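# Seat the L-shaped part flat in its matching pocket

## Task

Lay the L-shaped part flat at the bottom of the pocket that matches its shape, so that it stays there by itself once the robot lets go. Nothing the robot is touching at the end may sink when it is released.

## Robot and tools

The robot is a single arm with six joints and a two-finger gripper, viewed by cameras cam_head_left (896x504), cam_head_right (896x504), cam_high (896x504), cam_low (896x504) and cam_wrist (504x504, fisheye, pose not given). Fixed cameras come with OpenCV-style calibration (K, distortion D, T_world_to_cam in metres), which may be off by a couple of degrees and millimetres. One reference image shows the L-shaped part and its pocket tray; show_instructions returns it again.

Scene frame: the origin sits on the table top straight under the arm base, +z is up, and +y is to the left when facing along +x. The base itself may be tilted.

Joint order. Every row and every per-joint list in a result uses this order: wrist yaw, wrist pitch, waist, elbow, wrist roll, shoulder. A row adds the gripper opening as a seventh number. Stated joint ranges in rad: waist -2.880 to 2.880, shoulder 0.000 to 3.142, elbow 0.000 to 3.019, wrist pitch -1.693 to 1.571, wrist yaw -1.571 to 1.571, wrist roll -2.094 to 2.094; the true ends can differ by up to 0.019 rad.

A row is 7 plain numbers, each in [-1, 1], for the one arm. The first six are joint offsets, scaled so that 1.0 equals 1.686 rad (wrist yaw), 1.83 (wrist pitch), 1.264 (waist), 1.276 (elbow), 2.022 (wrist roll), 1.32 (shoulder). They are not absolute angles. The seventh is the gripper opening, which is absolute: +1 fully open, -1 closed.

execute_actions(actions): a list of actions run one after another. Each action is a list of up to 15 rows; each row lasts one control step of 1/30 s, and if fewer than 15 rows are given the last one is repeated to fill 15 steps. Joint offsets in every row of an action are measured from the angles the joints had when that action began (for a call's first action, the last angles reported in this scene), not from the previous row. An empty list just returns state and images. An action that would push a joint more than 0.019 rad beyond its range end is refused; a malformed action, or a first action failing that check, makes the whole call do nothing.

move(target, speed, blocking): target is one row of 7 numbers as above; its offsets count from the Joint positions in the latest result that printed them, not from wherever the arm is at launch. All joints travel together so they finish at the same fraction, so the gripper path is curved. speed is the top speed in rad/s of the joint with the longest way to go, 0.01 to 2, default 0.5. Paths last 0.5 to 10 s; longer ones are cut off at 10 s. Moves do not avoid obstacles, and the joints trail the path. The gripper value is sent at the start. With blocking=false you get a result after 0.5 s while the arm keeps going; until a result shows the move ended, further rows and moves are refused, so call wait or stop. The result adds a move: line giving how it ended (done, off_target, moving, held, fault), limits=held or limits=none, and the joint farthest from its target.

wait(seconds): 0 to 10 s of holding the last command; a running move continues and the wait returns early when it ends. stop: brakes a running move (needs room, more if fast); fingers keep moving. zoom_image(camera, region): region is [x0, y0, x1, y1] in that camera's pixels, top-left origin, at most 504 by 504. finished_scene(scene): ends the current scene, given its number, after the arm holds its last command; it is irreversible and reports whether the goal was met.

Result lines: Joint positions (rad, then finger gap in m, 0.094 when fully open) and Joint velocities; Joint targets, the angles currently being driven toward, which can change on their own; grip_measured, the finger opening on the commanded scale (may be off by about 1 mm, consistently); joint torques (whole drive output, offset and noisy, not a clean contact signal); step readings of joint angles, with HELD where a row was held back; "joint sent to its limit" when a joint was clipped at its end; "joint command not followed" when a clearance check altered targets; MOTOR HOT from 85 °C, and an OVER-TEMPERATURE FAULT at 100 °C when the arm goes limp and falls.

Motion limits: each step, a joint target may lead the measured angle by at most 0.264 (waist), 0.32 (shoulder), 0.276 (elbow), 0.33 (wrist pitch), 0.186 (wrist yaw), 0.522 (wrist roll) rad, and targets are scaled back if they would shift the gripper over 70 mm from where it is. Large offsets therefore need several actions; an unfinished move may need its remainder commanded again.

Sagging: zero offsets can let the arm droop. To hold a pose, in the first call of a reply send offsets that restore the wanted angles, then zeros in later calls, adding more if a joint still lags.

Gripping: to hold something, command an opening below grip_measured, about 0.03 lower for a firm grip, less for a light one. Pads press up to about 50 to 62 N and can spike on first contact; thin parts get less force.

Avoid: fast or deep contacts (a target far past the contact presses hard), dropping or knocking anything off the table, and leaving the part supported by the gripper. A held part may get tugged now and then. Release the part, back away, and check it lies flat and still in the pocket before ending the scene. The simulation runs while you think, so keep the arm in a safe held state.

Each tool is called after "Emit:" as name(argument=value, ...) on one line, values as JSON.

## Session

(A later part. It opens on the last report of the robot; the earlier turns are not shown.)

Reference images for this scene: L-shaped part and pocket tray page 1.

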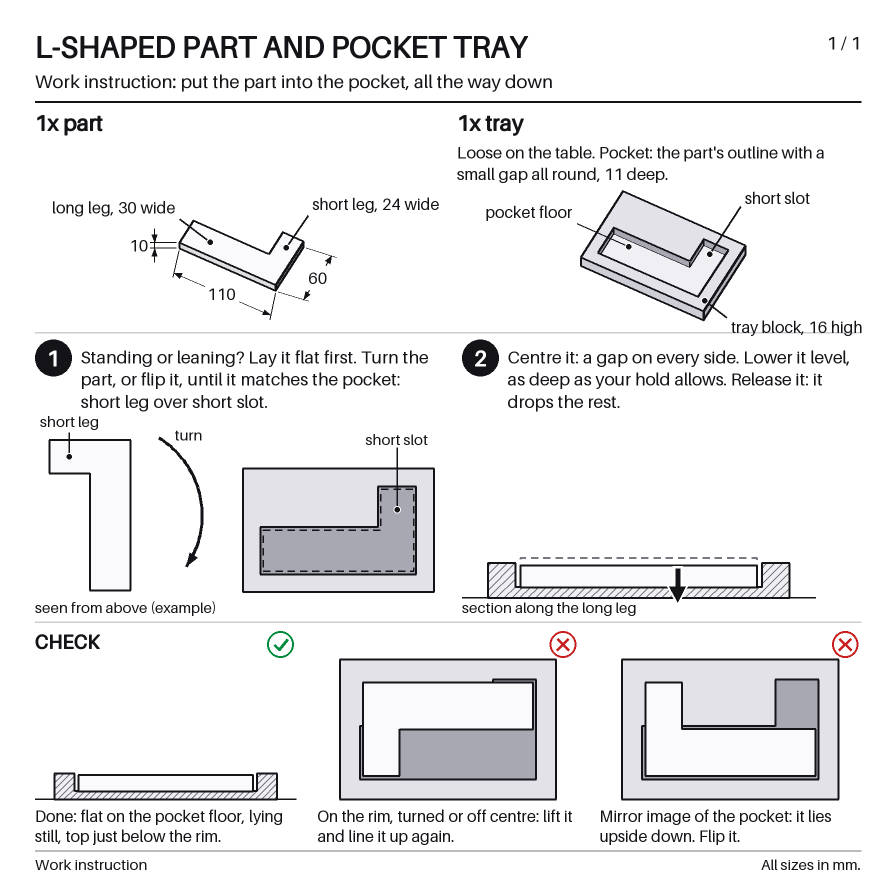

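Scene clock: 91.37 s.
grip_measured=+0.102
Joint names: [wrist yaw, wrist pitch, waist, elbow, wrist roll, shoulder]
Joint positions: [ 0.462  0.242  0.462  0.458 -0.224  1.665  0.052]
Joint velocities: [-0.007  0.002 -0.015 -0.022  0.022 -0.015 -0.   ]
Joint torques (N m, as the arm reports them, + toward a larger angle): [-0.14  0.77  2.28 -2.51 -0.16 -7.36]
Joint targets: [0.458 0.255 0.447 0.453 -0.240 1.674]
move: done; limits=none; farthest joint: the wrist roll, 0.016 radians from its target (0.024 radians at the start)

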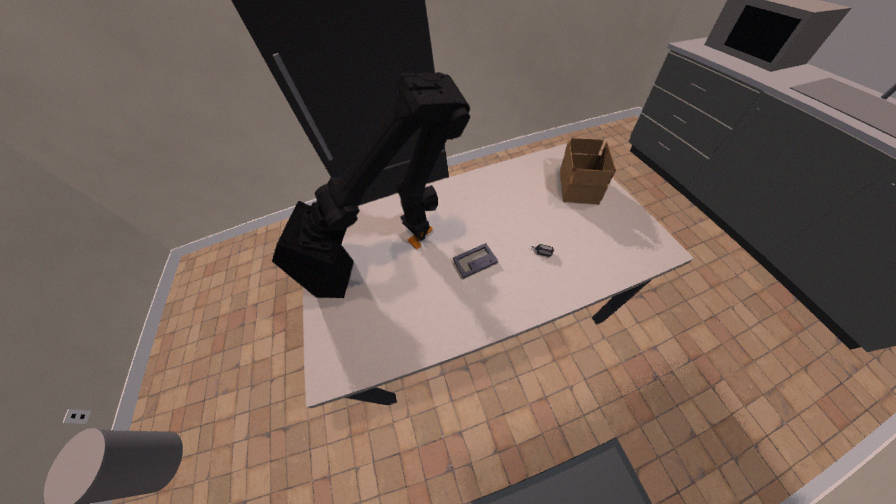

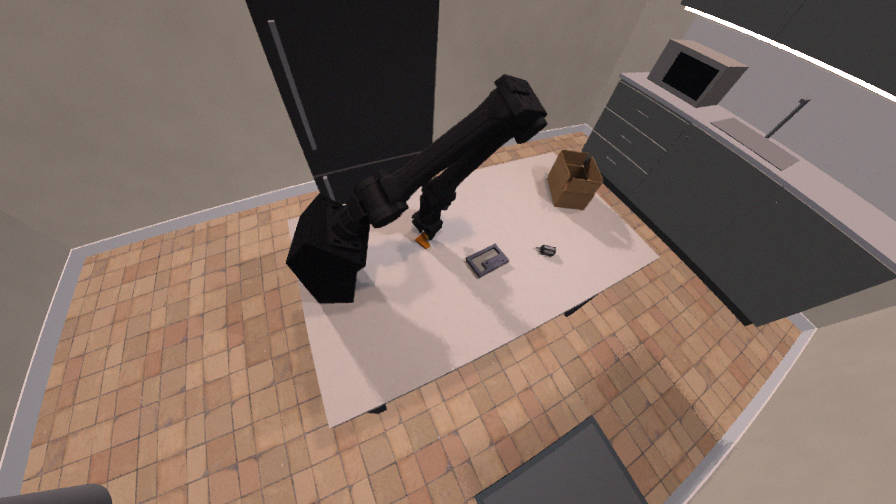

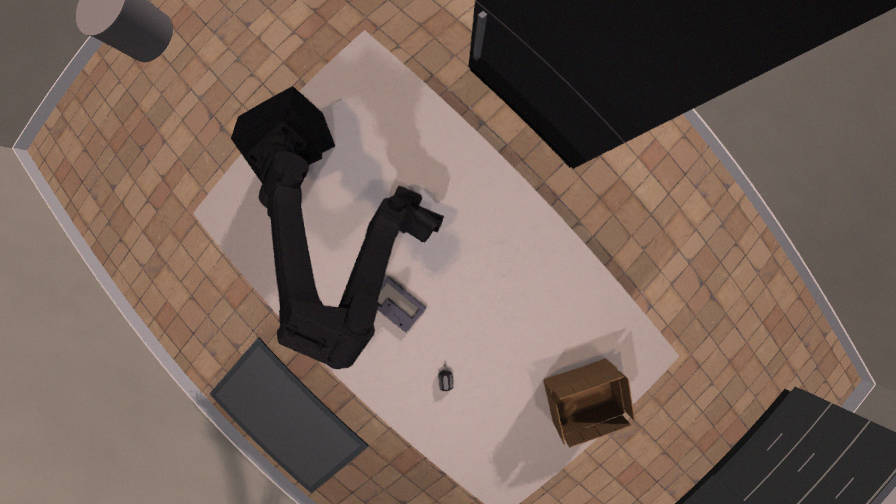

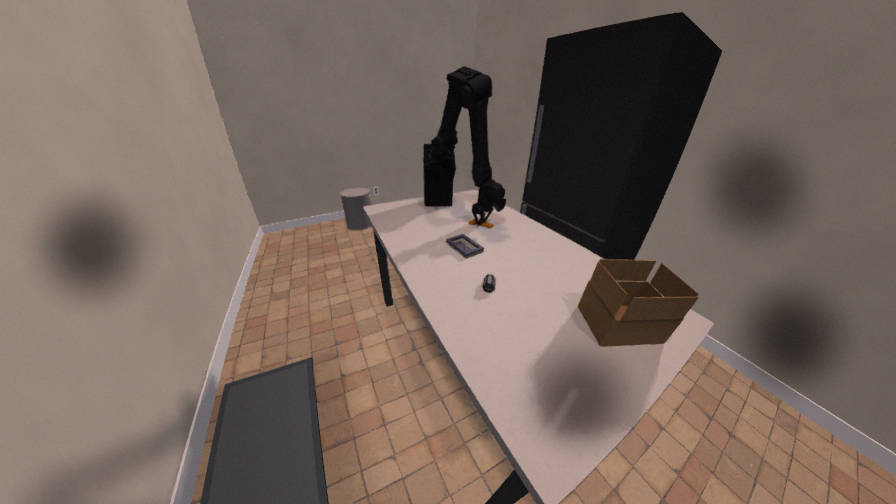

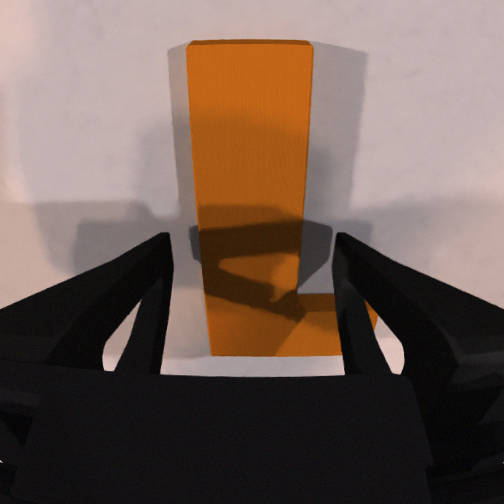

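Emit:
execute_actions(actions=[[[-0.0024,0.0076,-0.0119,-0.004,-0.0079,0.0076,0.04],[-0.0024,0.0082,-0.0119,-0.004,-0.0079,0.0085,-0.02],[-0.0024,0.0088,-0.0119,-0.004,-0.0079,0.0094,-0.08],[-0.0024,0.0094,-0.0119,-0.004,-0.0079,0.0103,-0.13],[-0.0024,0.01,-0.0119,-0.004,-0.0079,0.0112,-0.18],[-0.0024,0.0105,-0.0119,-0.004,-0.0079,0.0121,-0.22],[-0.0024,0.0109,-0.0119,-0.004,-0.0079,0.0129,-0.25],[-0.0024,0.0109,-0.0119,-0.004,-0.0079,0.0129,-0.28],[-0.0024,0.0109,-0.0119,-0.004,-0.0079,0.0129,-0.30],[-0.0024,0.0109,-0.0119,-0.004,-0.0079,0.0129,-0.32],[-0.0024,0.0109,-0.0119,-0.004,-0.0079,0.0129,-0.34],[-0.0024,0.0109,-0.0119,-0.004,-0.0079,0.0129,-0.355],[-0.0024,0.0109,-0.0119,-0.004,-0.0079,0.0129,-0.37],[-0.0024,0.0109,-0.0119,-0.004,-0.0079,0.0129,-0.385],[-0.0024,0.0109,-0.0119,-0.004,-0.0079,0.0129,-0.40]]])

Emit:
wait(seconds=0.3)

Scene clock: 93.50 s.
grip_measured=-0.376
Joint names: [wrist yaw, wrist pitch, waist, elbow, wrist roll, shoulder]
Joint positions: [ 0.461  0.249  0.462  0.458 -0.225  1.672  0.029]
Joint velocities: [-0.022 -0.002 -0.005 -0.017  0.007 -0.015 -0.006]
Joint torques (N m, as the arm reports them, + toward a larger angle): [-0.15  0.82  2.49 -2.6  -0.16 -7.48]
Joint targets: [0.458 0.262 0.446 0.453 -0.240 1.682]
Step readings (joint positions):
0: [0.462 0.242 0.462 0.458 -0.225 1.665]
1: [0.461 0.242 0.462 0.458 -0.225 1.665]
2: [0.461 0.242 0.462 0.458 -0.225 1.665]
4: [0.461 0.244 0.462 0.458 -0.225 1.666]
8: [0.461 0.248 0.462 0.458 -0.225 1.669]
15: Joint positions above

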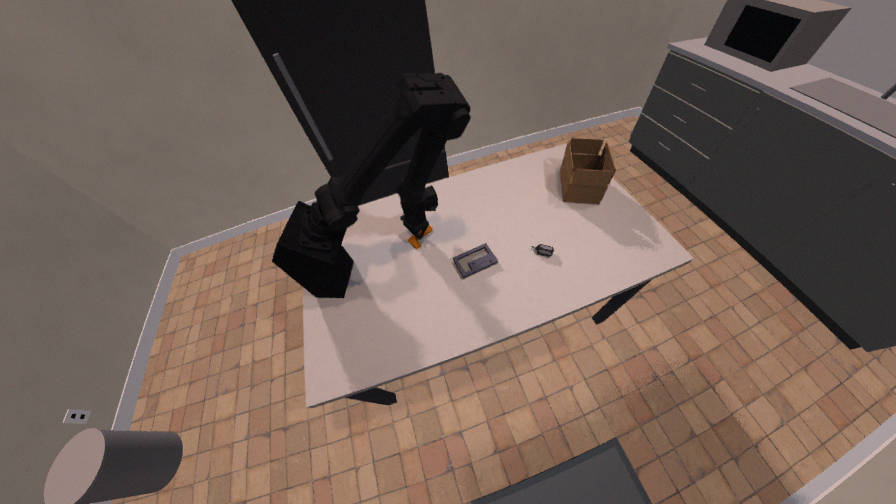

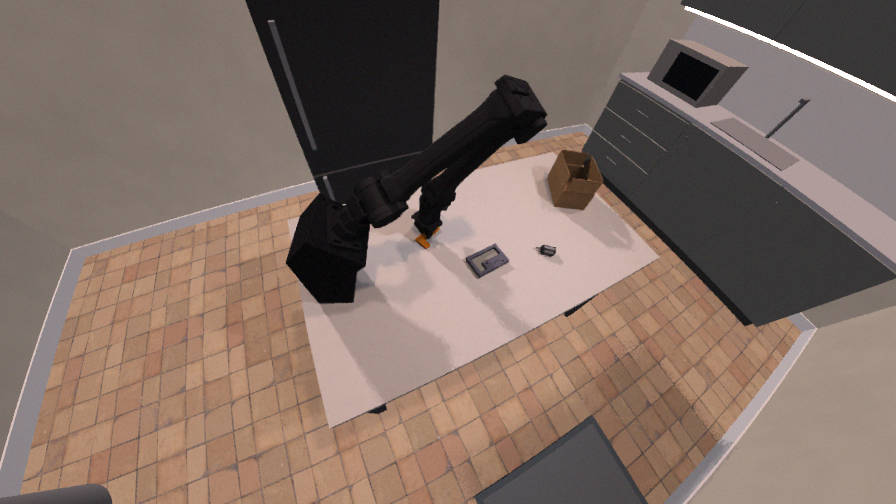

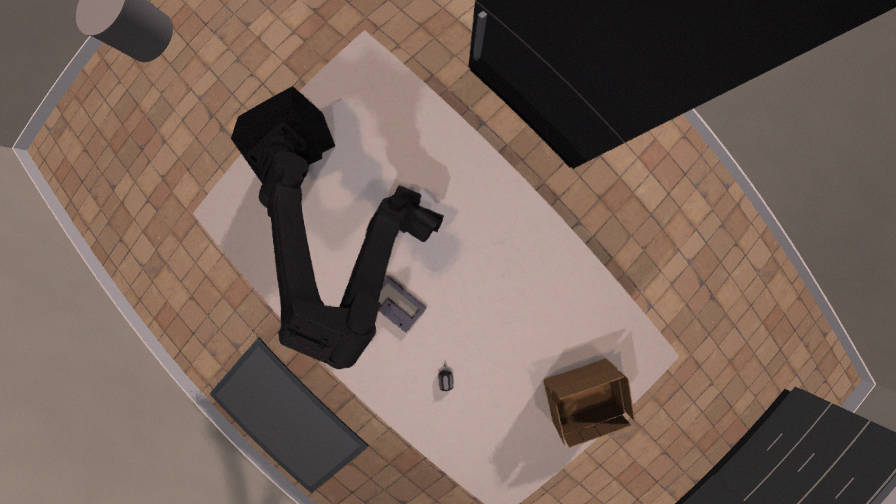

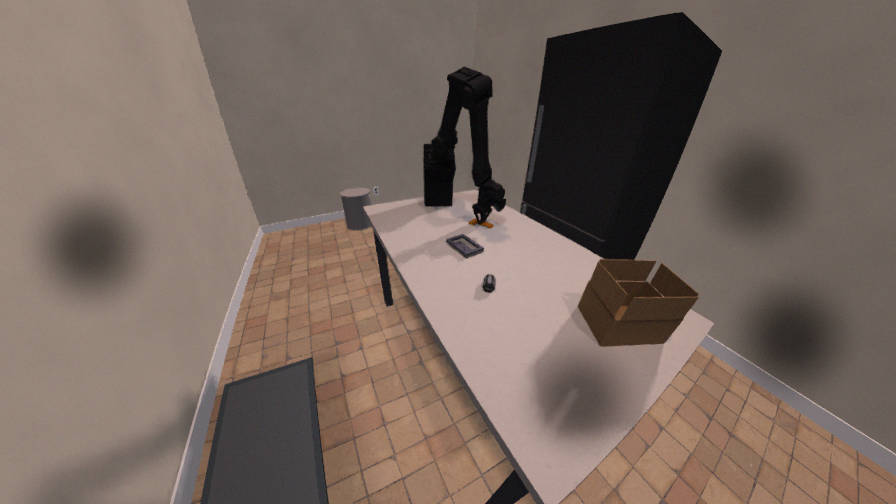

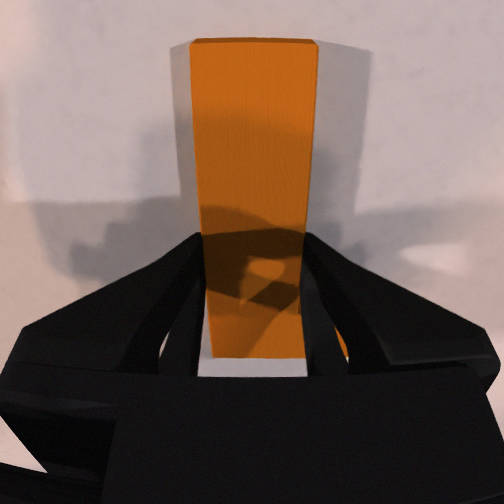

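Scene clock: 93.80 s.
grip_measured=-0.376
Joint names: [wrist yaw, wrist pitch, waist, elbow, wrist roll, shoulder]
Joint positions: [ 0.461  0.249  0.462  0.458 -0.225  1.672  0.029]
Joint velocities: [ 0.037 -0.007 -0.005 -0.012 -0.037  0.005 -0.   ]
Joint torques (N m, as the arm reports them, + toward a larger angle): [-0.15  0.79  2.49 -2.56 -0.16 -7.41]
Joint targets: [0.458 0.262 0.446 0.453 -0.240 1.682]
wait: 0.30 s; at rest by 0.17 s

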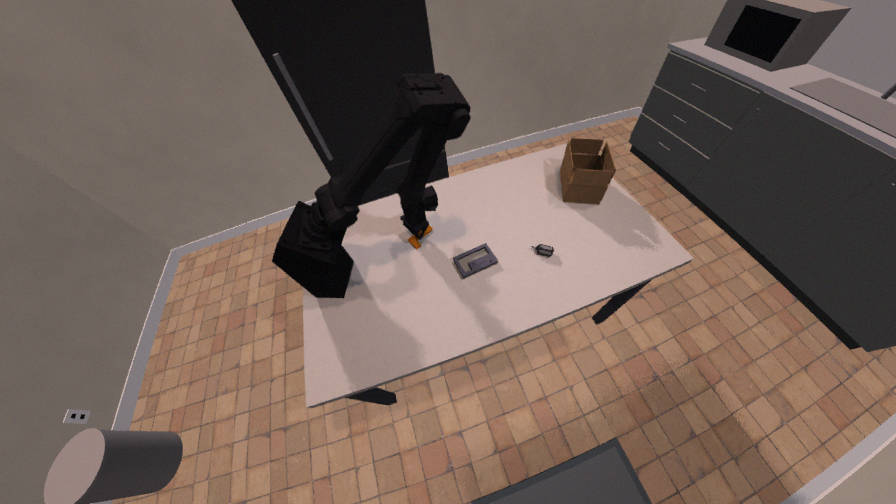

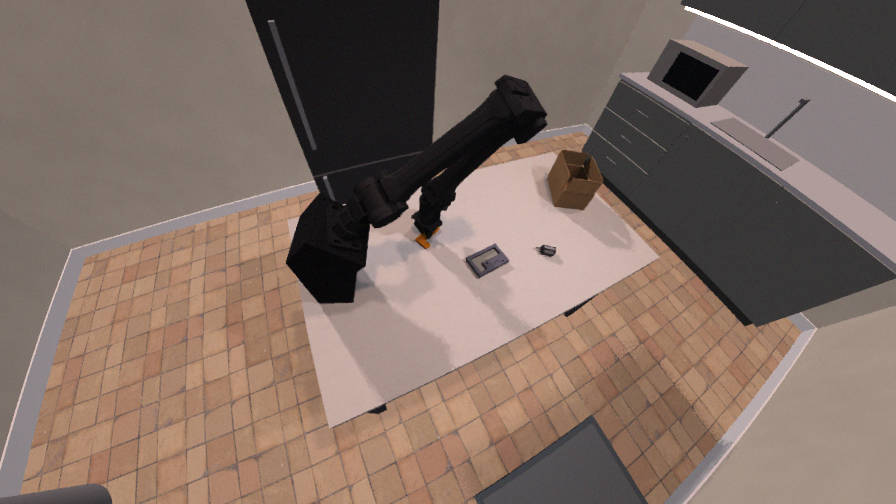

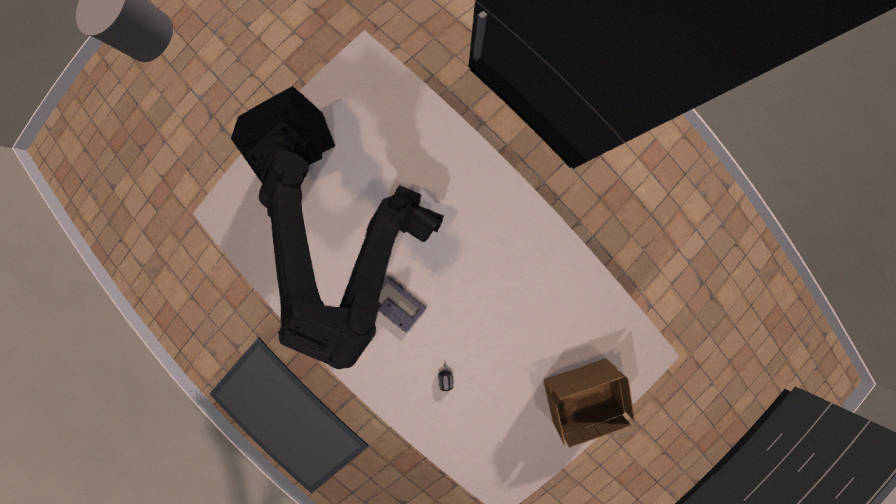

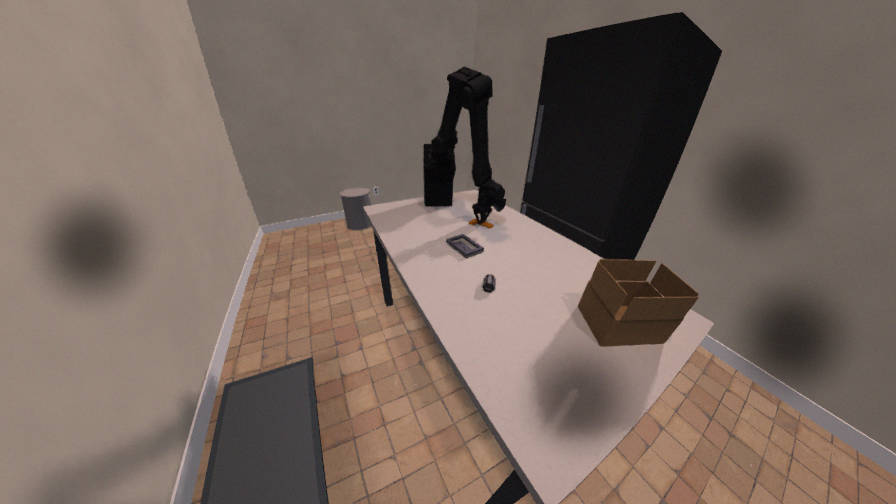

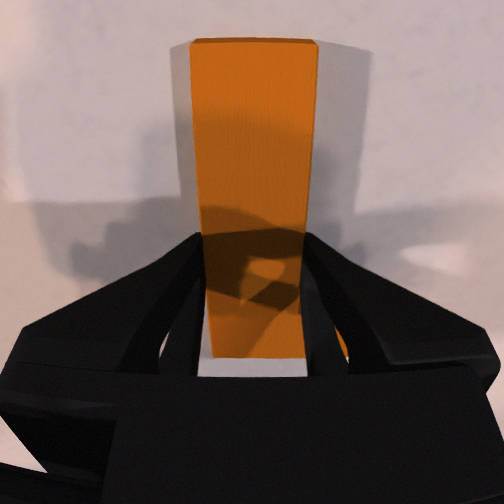

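Emit:
move(target=[-0.002, -0.1497, -0.0127, -0.004, -0.0074, -0.21, -0.41], speed=0.35)

Scene clock: 100.87 s.
grip_measured=-0.376
Joint names: [wrist yaw, wrist pitch, waist, elbow, wrist roll, shoulder]
Joint positions: [ 0.461 -0.015  0.46   0.457 -0.225  1.405  0.029]
Joint velocities: [-0.022  0.022 -0.015 -0.002  0.022 -0.005  0.   ]
Joint torques (N m, as the arm reports them, + toward a larger angle): [-0.14 -0.14  1.8  -0.18 -0.15 -8.54]
Joint targets: [0.458 -0.025 0.445 0.453 -0.240 1.395]
move: done; limits=none; farthest joint: the wrist roll, 0.015 radians from its target (0.015 radians at the start)

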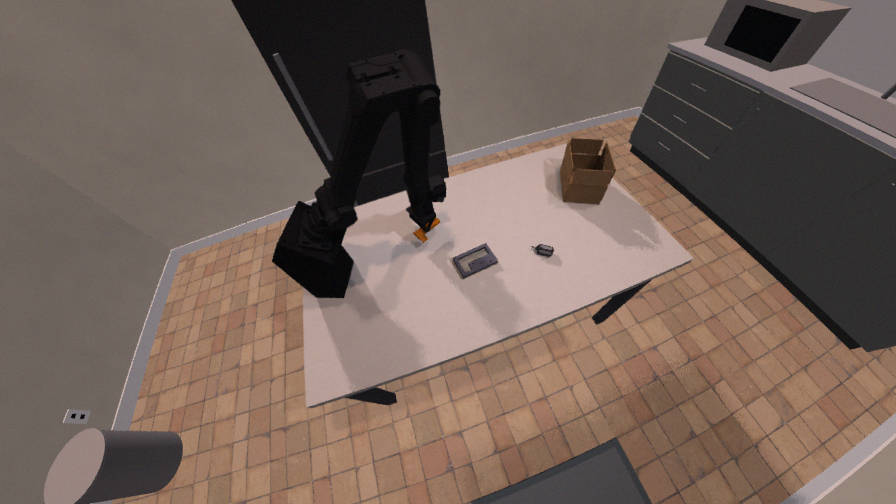

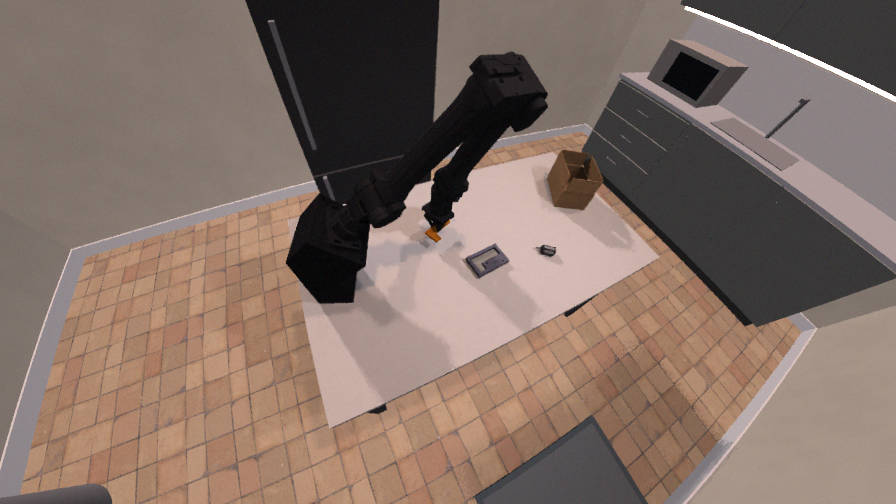

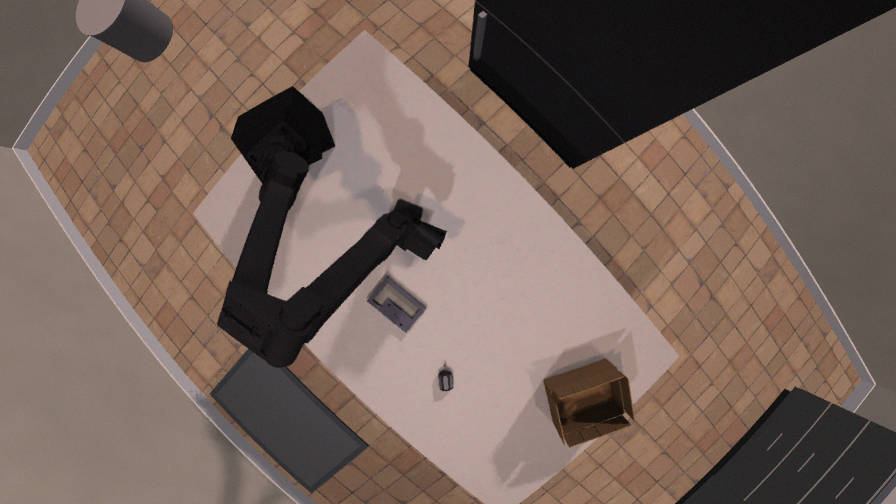

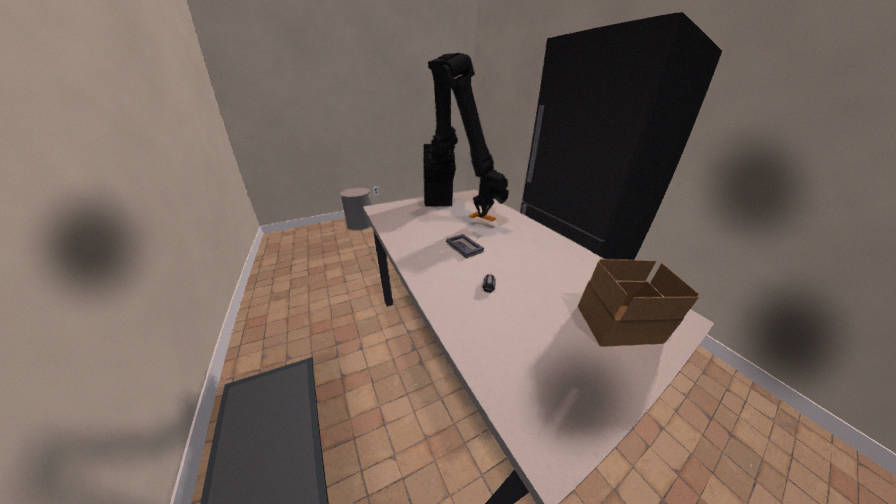

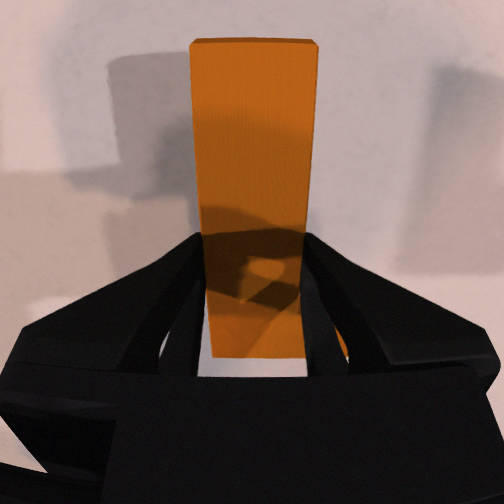

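Emit:
move(target=[-0.1764, -0.1697, -0.3667, 0.2539, -0.05, -0.0974, -0.41], speed=0.45)

Emit:
zoom_image(camera="cam_low", region=[430, 200, 510, 270])

Emit:
zoom_image(camera="cam_head_left", region=[435, 210, 515, 290])

Emit:
zoom_image(camera="cam_head_right", region=[445, 210, 525, 290])

Scene clock: 103.10 s.
grip_measured=-0.376
Joint names: [wrist yaw, wrist pitch, waist, elbow, wrist roll, shoulder]
Joint positions: [ 0.167 -0.314  0.001  0.771 -0.31   1.292  0.029]
Joint velocities: [ 0.022 -0.012 -0.005  0.012 -0.051 -0.005 -0.   ]
Joint torques (N m, as the arm reports them, + toward a larger angle): [ -0.14  -0.13   0.8    4.26  -0.17 -12.68]
Joint targets: [0.164 -0.325 -0.003 0.781 -0.326 1.276]
move: done; limits=none; farthest joint: the shoulder, 0.016 radians from its target (0.128 radians at the start)

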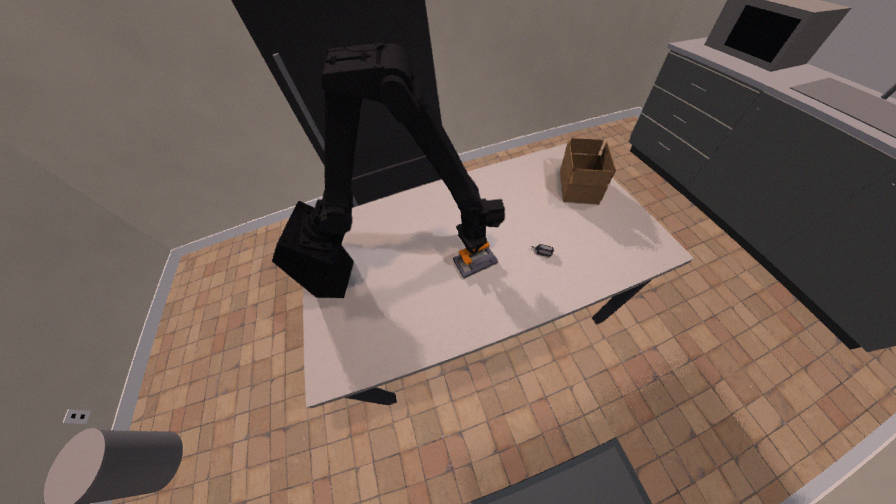

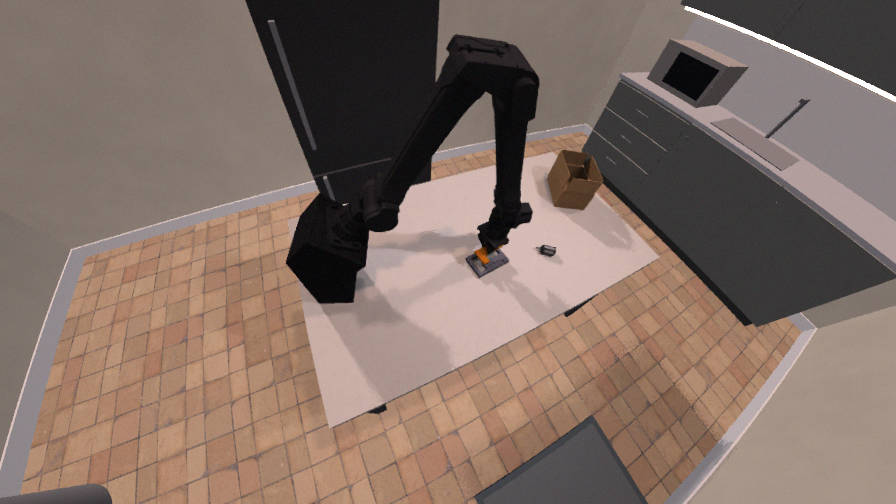

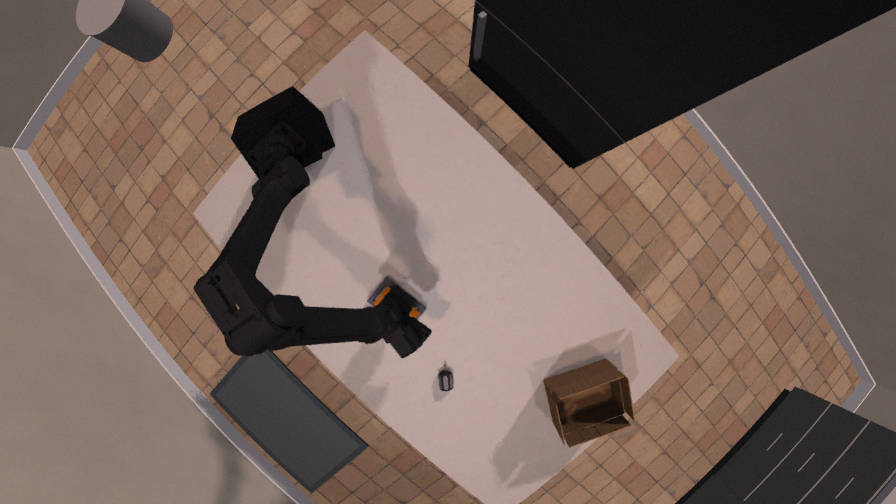

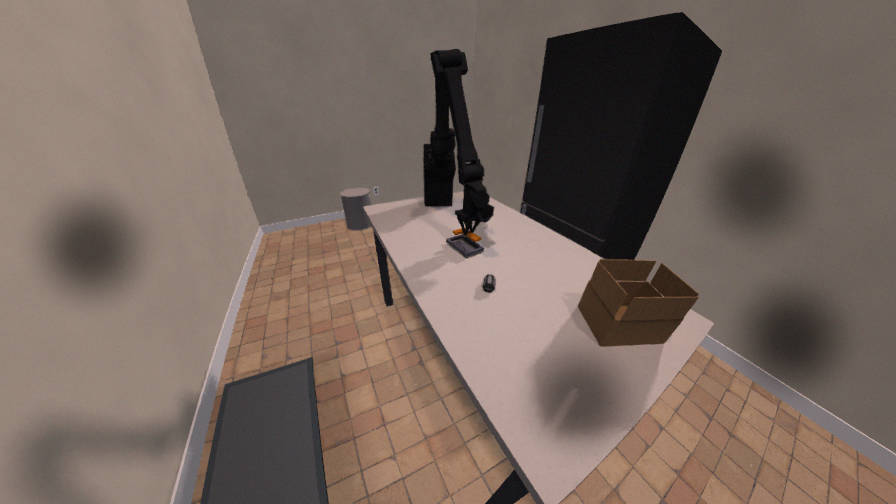

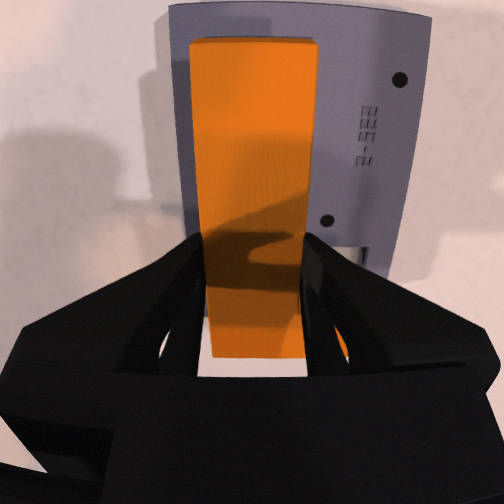

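Region (430, 200, 510, 270) of cam_low's 896x504 image, scaled by 6.300, with more detail than that image has; it fills the top 441 rows of this view, and the rest is white.

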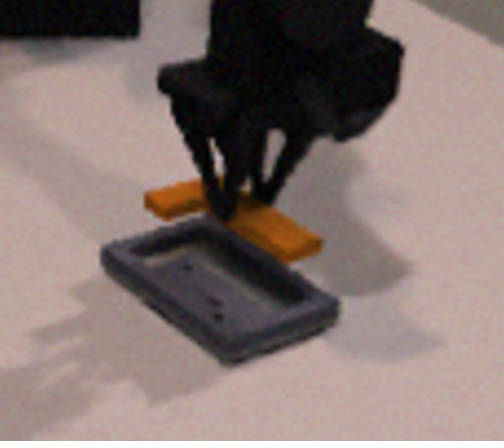

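Region (435, 210, 515, 290) of cam_head_left's 896x504 image, scaled by 6.300, with more detail than that image has.

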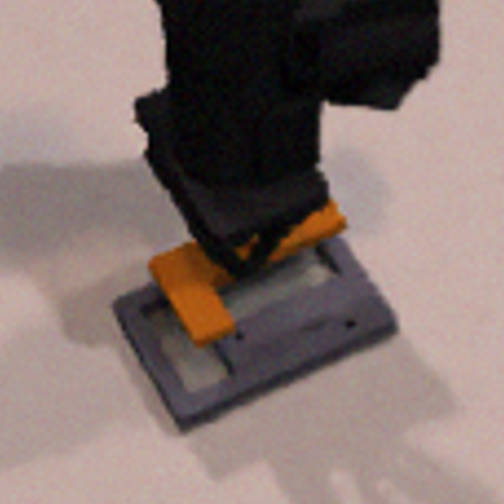

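Region (445, 210, 525, 290) of cam_head_right's 896x504 image, scaled by 6.300, with more detail than that image has.

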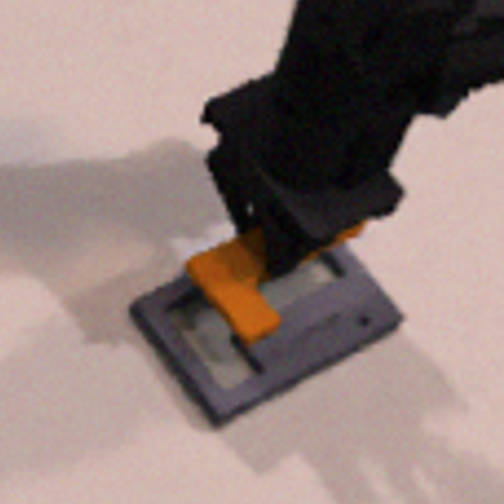

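Emit:
zoom_image(camera="cam_wrist", region=[150, 0, 450, 150])

Emit:
zoom_image(camera="cam_wrist", region=[160, 180, 410, 380])

Emit:
zoom_image(camera="cam_high", region=[350, 250, 450, 350])

Region (150, 0, 450, 150) of cam_wrist's 504x504 image, scaled by 1.680, with more detail than that image has.

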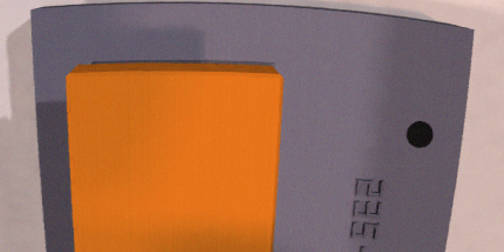

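Region (160, 180, 410, 380) of cam_wrist's 504x504 image, scaled by 2.016, with more detail than that image has; it fills the top 403 rows of this view, and the rest is white.

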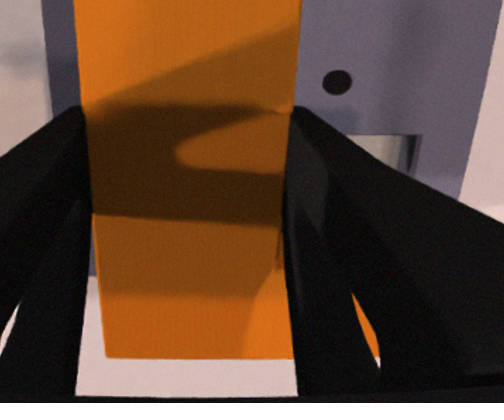

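Region (350, 250, 450, 350) of cam_high's 896x504 image, scaled by 5.040, with more detail than that image has.

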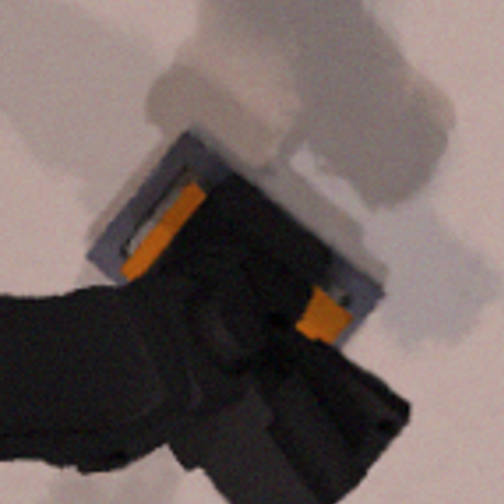

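Emit:
move(target=[-0.0076, 0.0368, -0.02, 0.0103, -0.0128, 0.0492, -0.41], speed=0.1)

Emit:
zoom_image(camera="cam_wrist", region=[150, 0, 350, 130])

Emit:
zoom_image(camera="cam_wrist", region=[140, 180, 440, 380])

Emit:
zoom_image(camera="cam_head_left", region=[445, 235, 505, 285])

Emit:
zoom_image(camera="cam_low", region=[440, 220, 490, 265])

Scene clock: 111.77 s.
grip_measured=-0.376
Joint names: [wrist yaw, wrist pitch, waist, elbow, wrist roll, shoulder]
Joint positions: [ 0.157 -0.259 -0.012  0.771 -0.32   1.349  0.029]
Joint velocities: [-0.022 -0.007 -0.015 -0.012  0.007 -0.005  0.001]
Joint torques (N m, as the arm reports them, + toward a larger angle): [ -0.16   0.83   0.04   3.9   -0.16 -11.12]
Joint targets: [0.154 -0.247 -0.025 0.784 -0.336 1.357]
move: done; limits=none; farthest joint: the wrist roll, 0.016 radians from its target (0.025 radians at the start)

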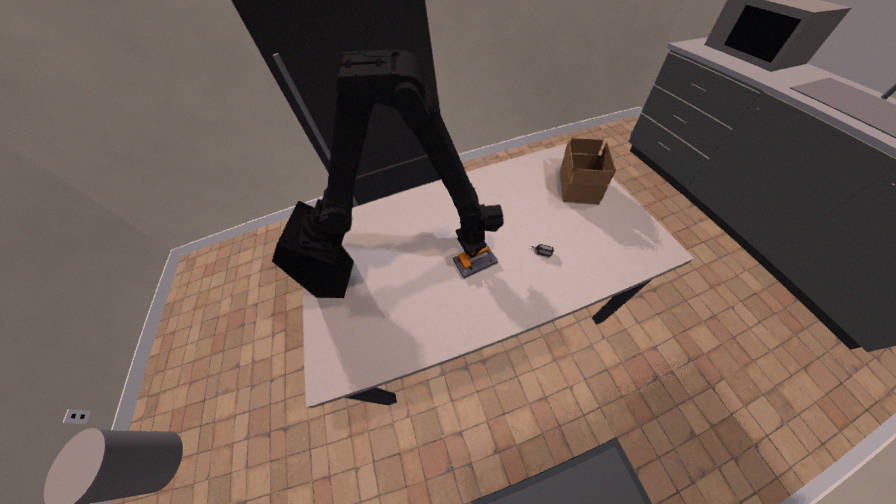

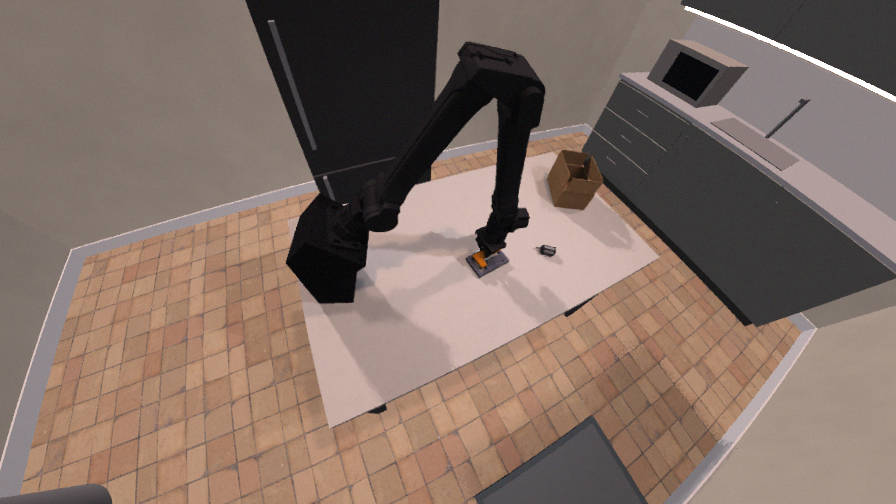

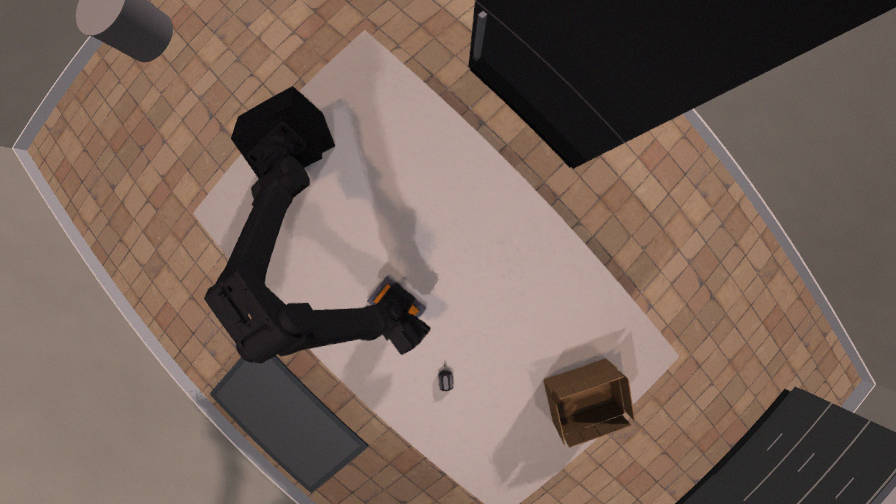

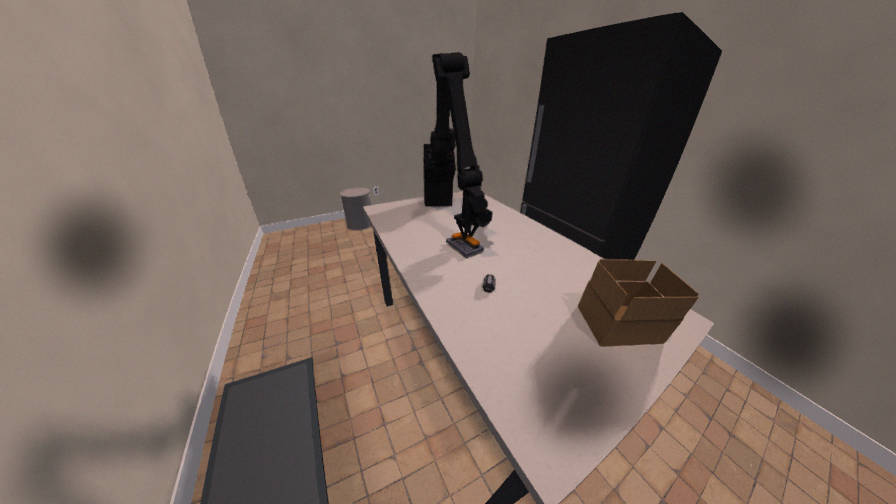

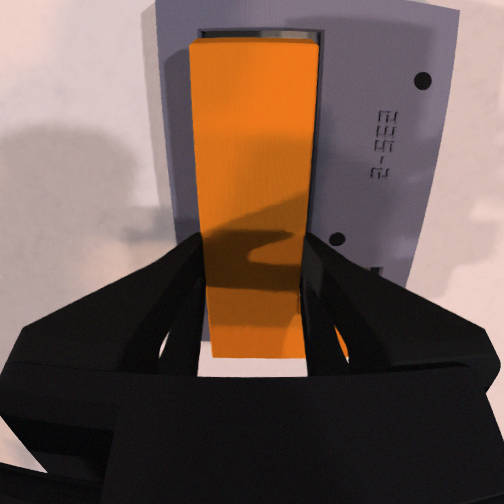

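Region (150, 0, 350, 130) of cam_wrist's 504x504 image, scaled by 2.520, with more detail than that image has; it fills the top 328 rows of this view, and the rest is white.

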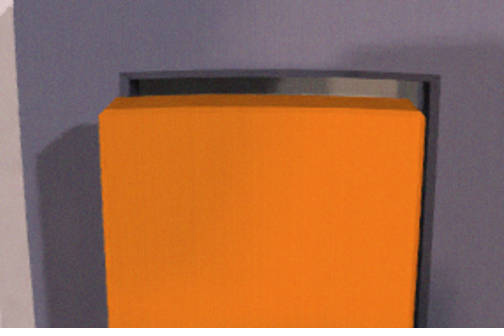

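Region (140, 180, 440, 380) of cam_wrist's 504x504 image, scaled by 1.680, with more detail than that image has.

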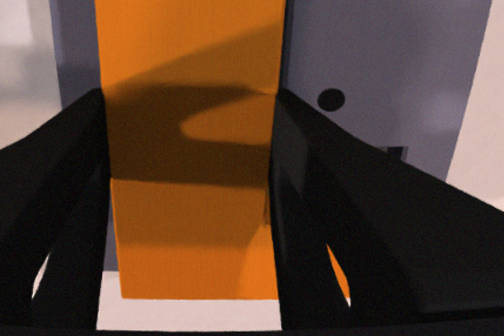

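Region (445, 235, 505, 285) of cam_head_left's 896x504 image, scaled by 8.400, with more detail than that image has.

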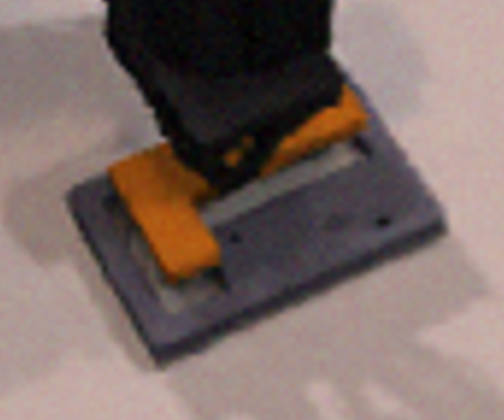

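Region (440, 220, 490, 265) of cam_low's 896x504 image, scaled by 10.080, with more detail than that image has; it fills the top 454 rows of this view, and the rest is white.

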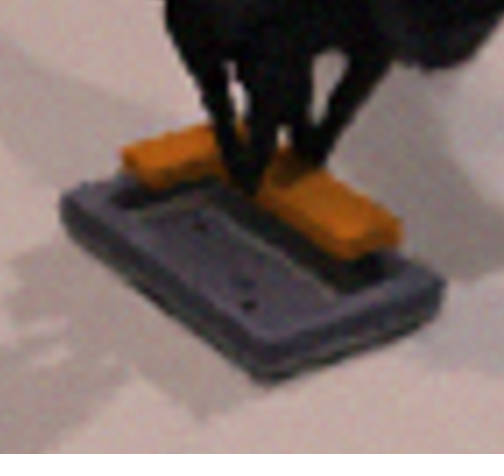

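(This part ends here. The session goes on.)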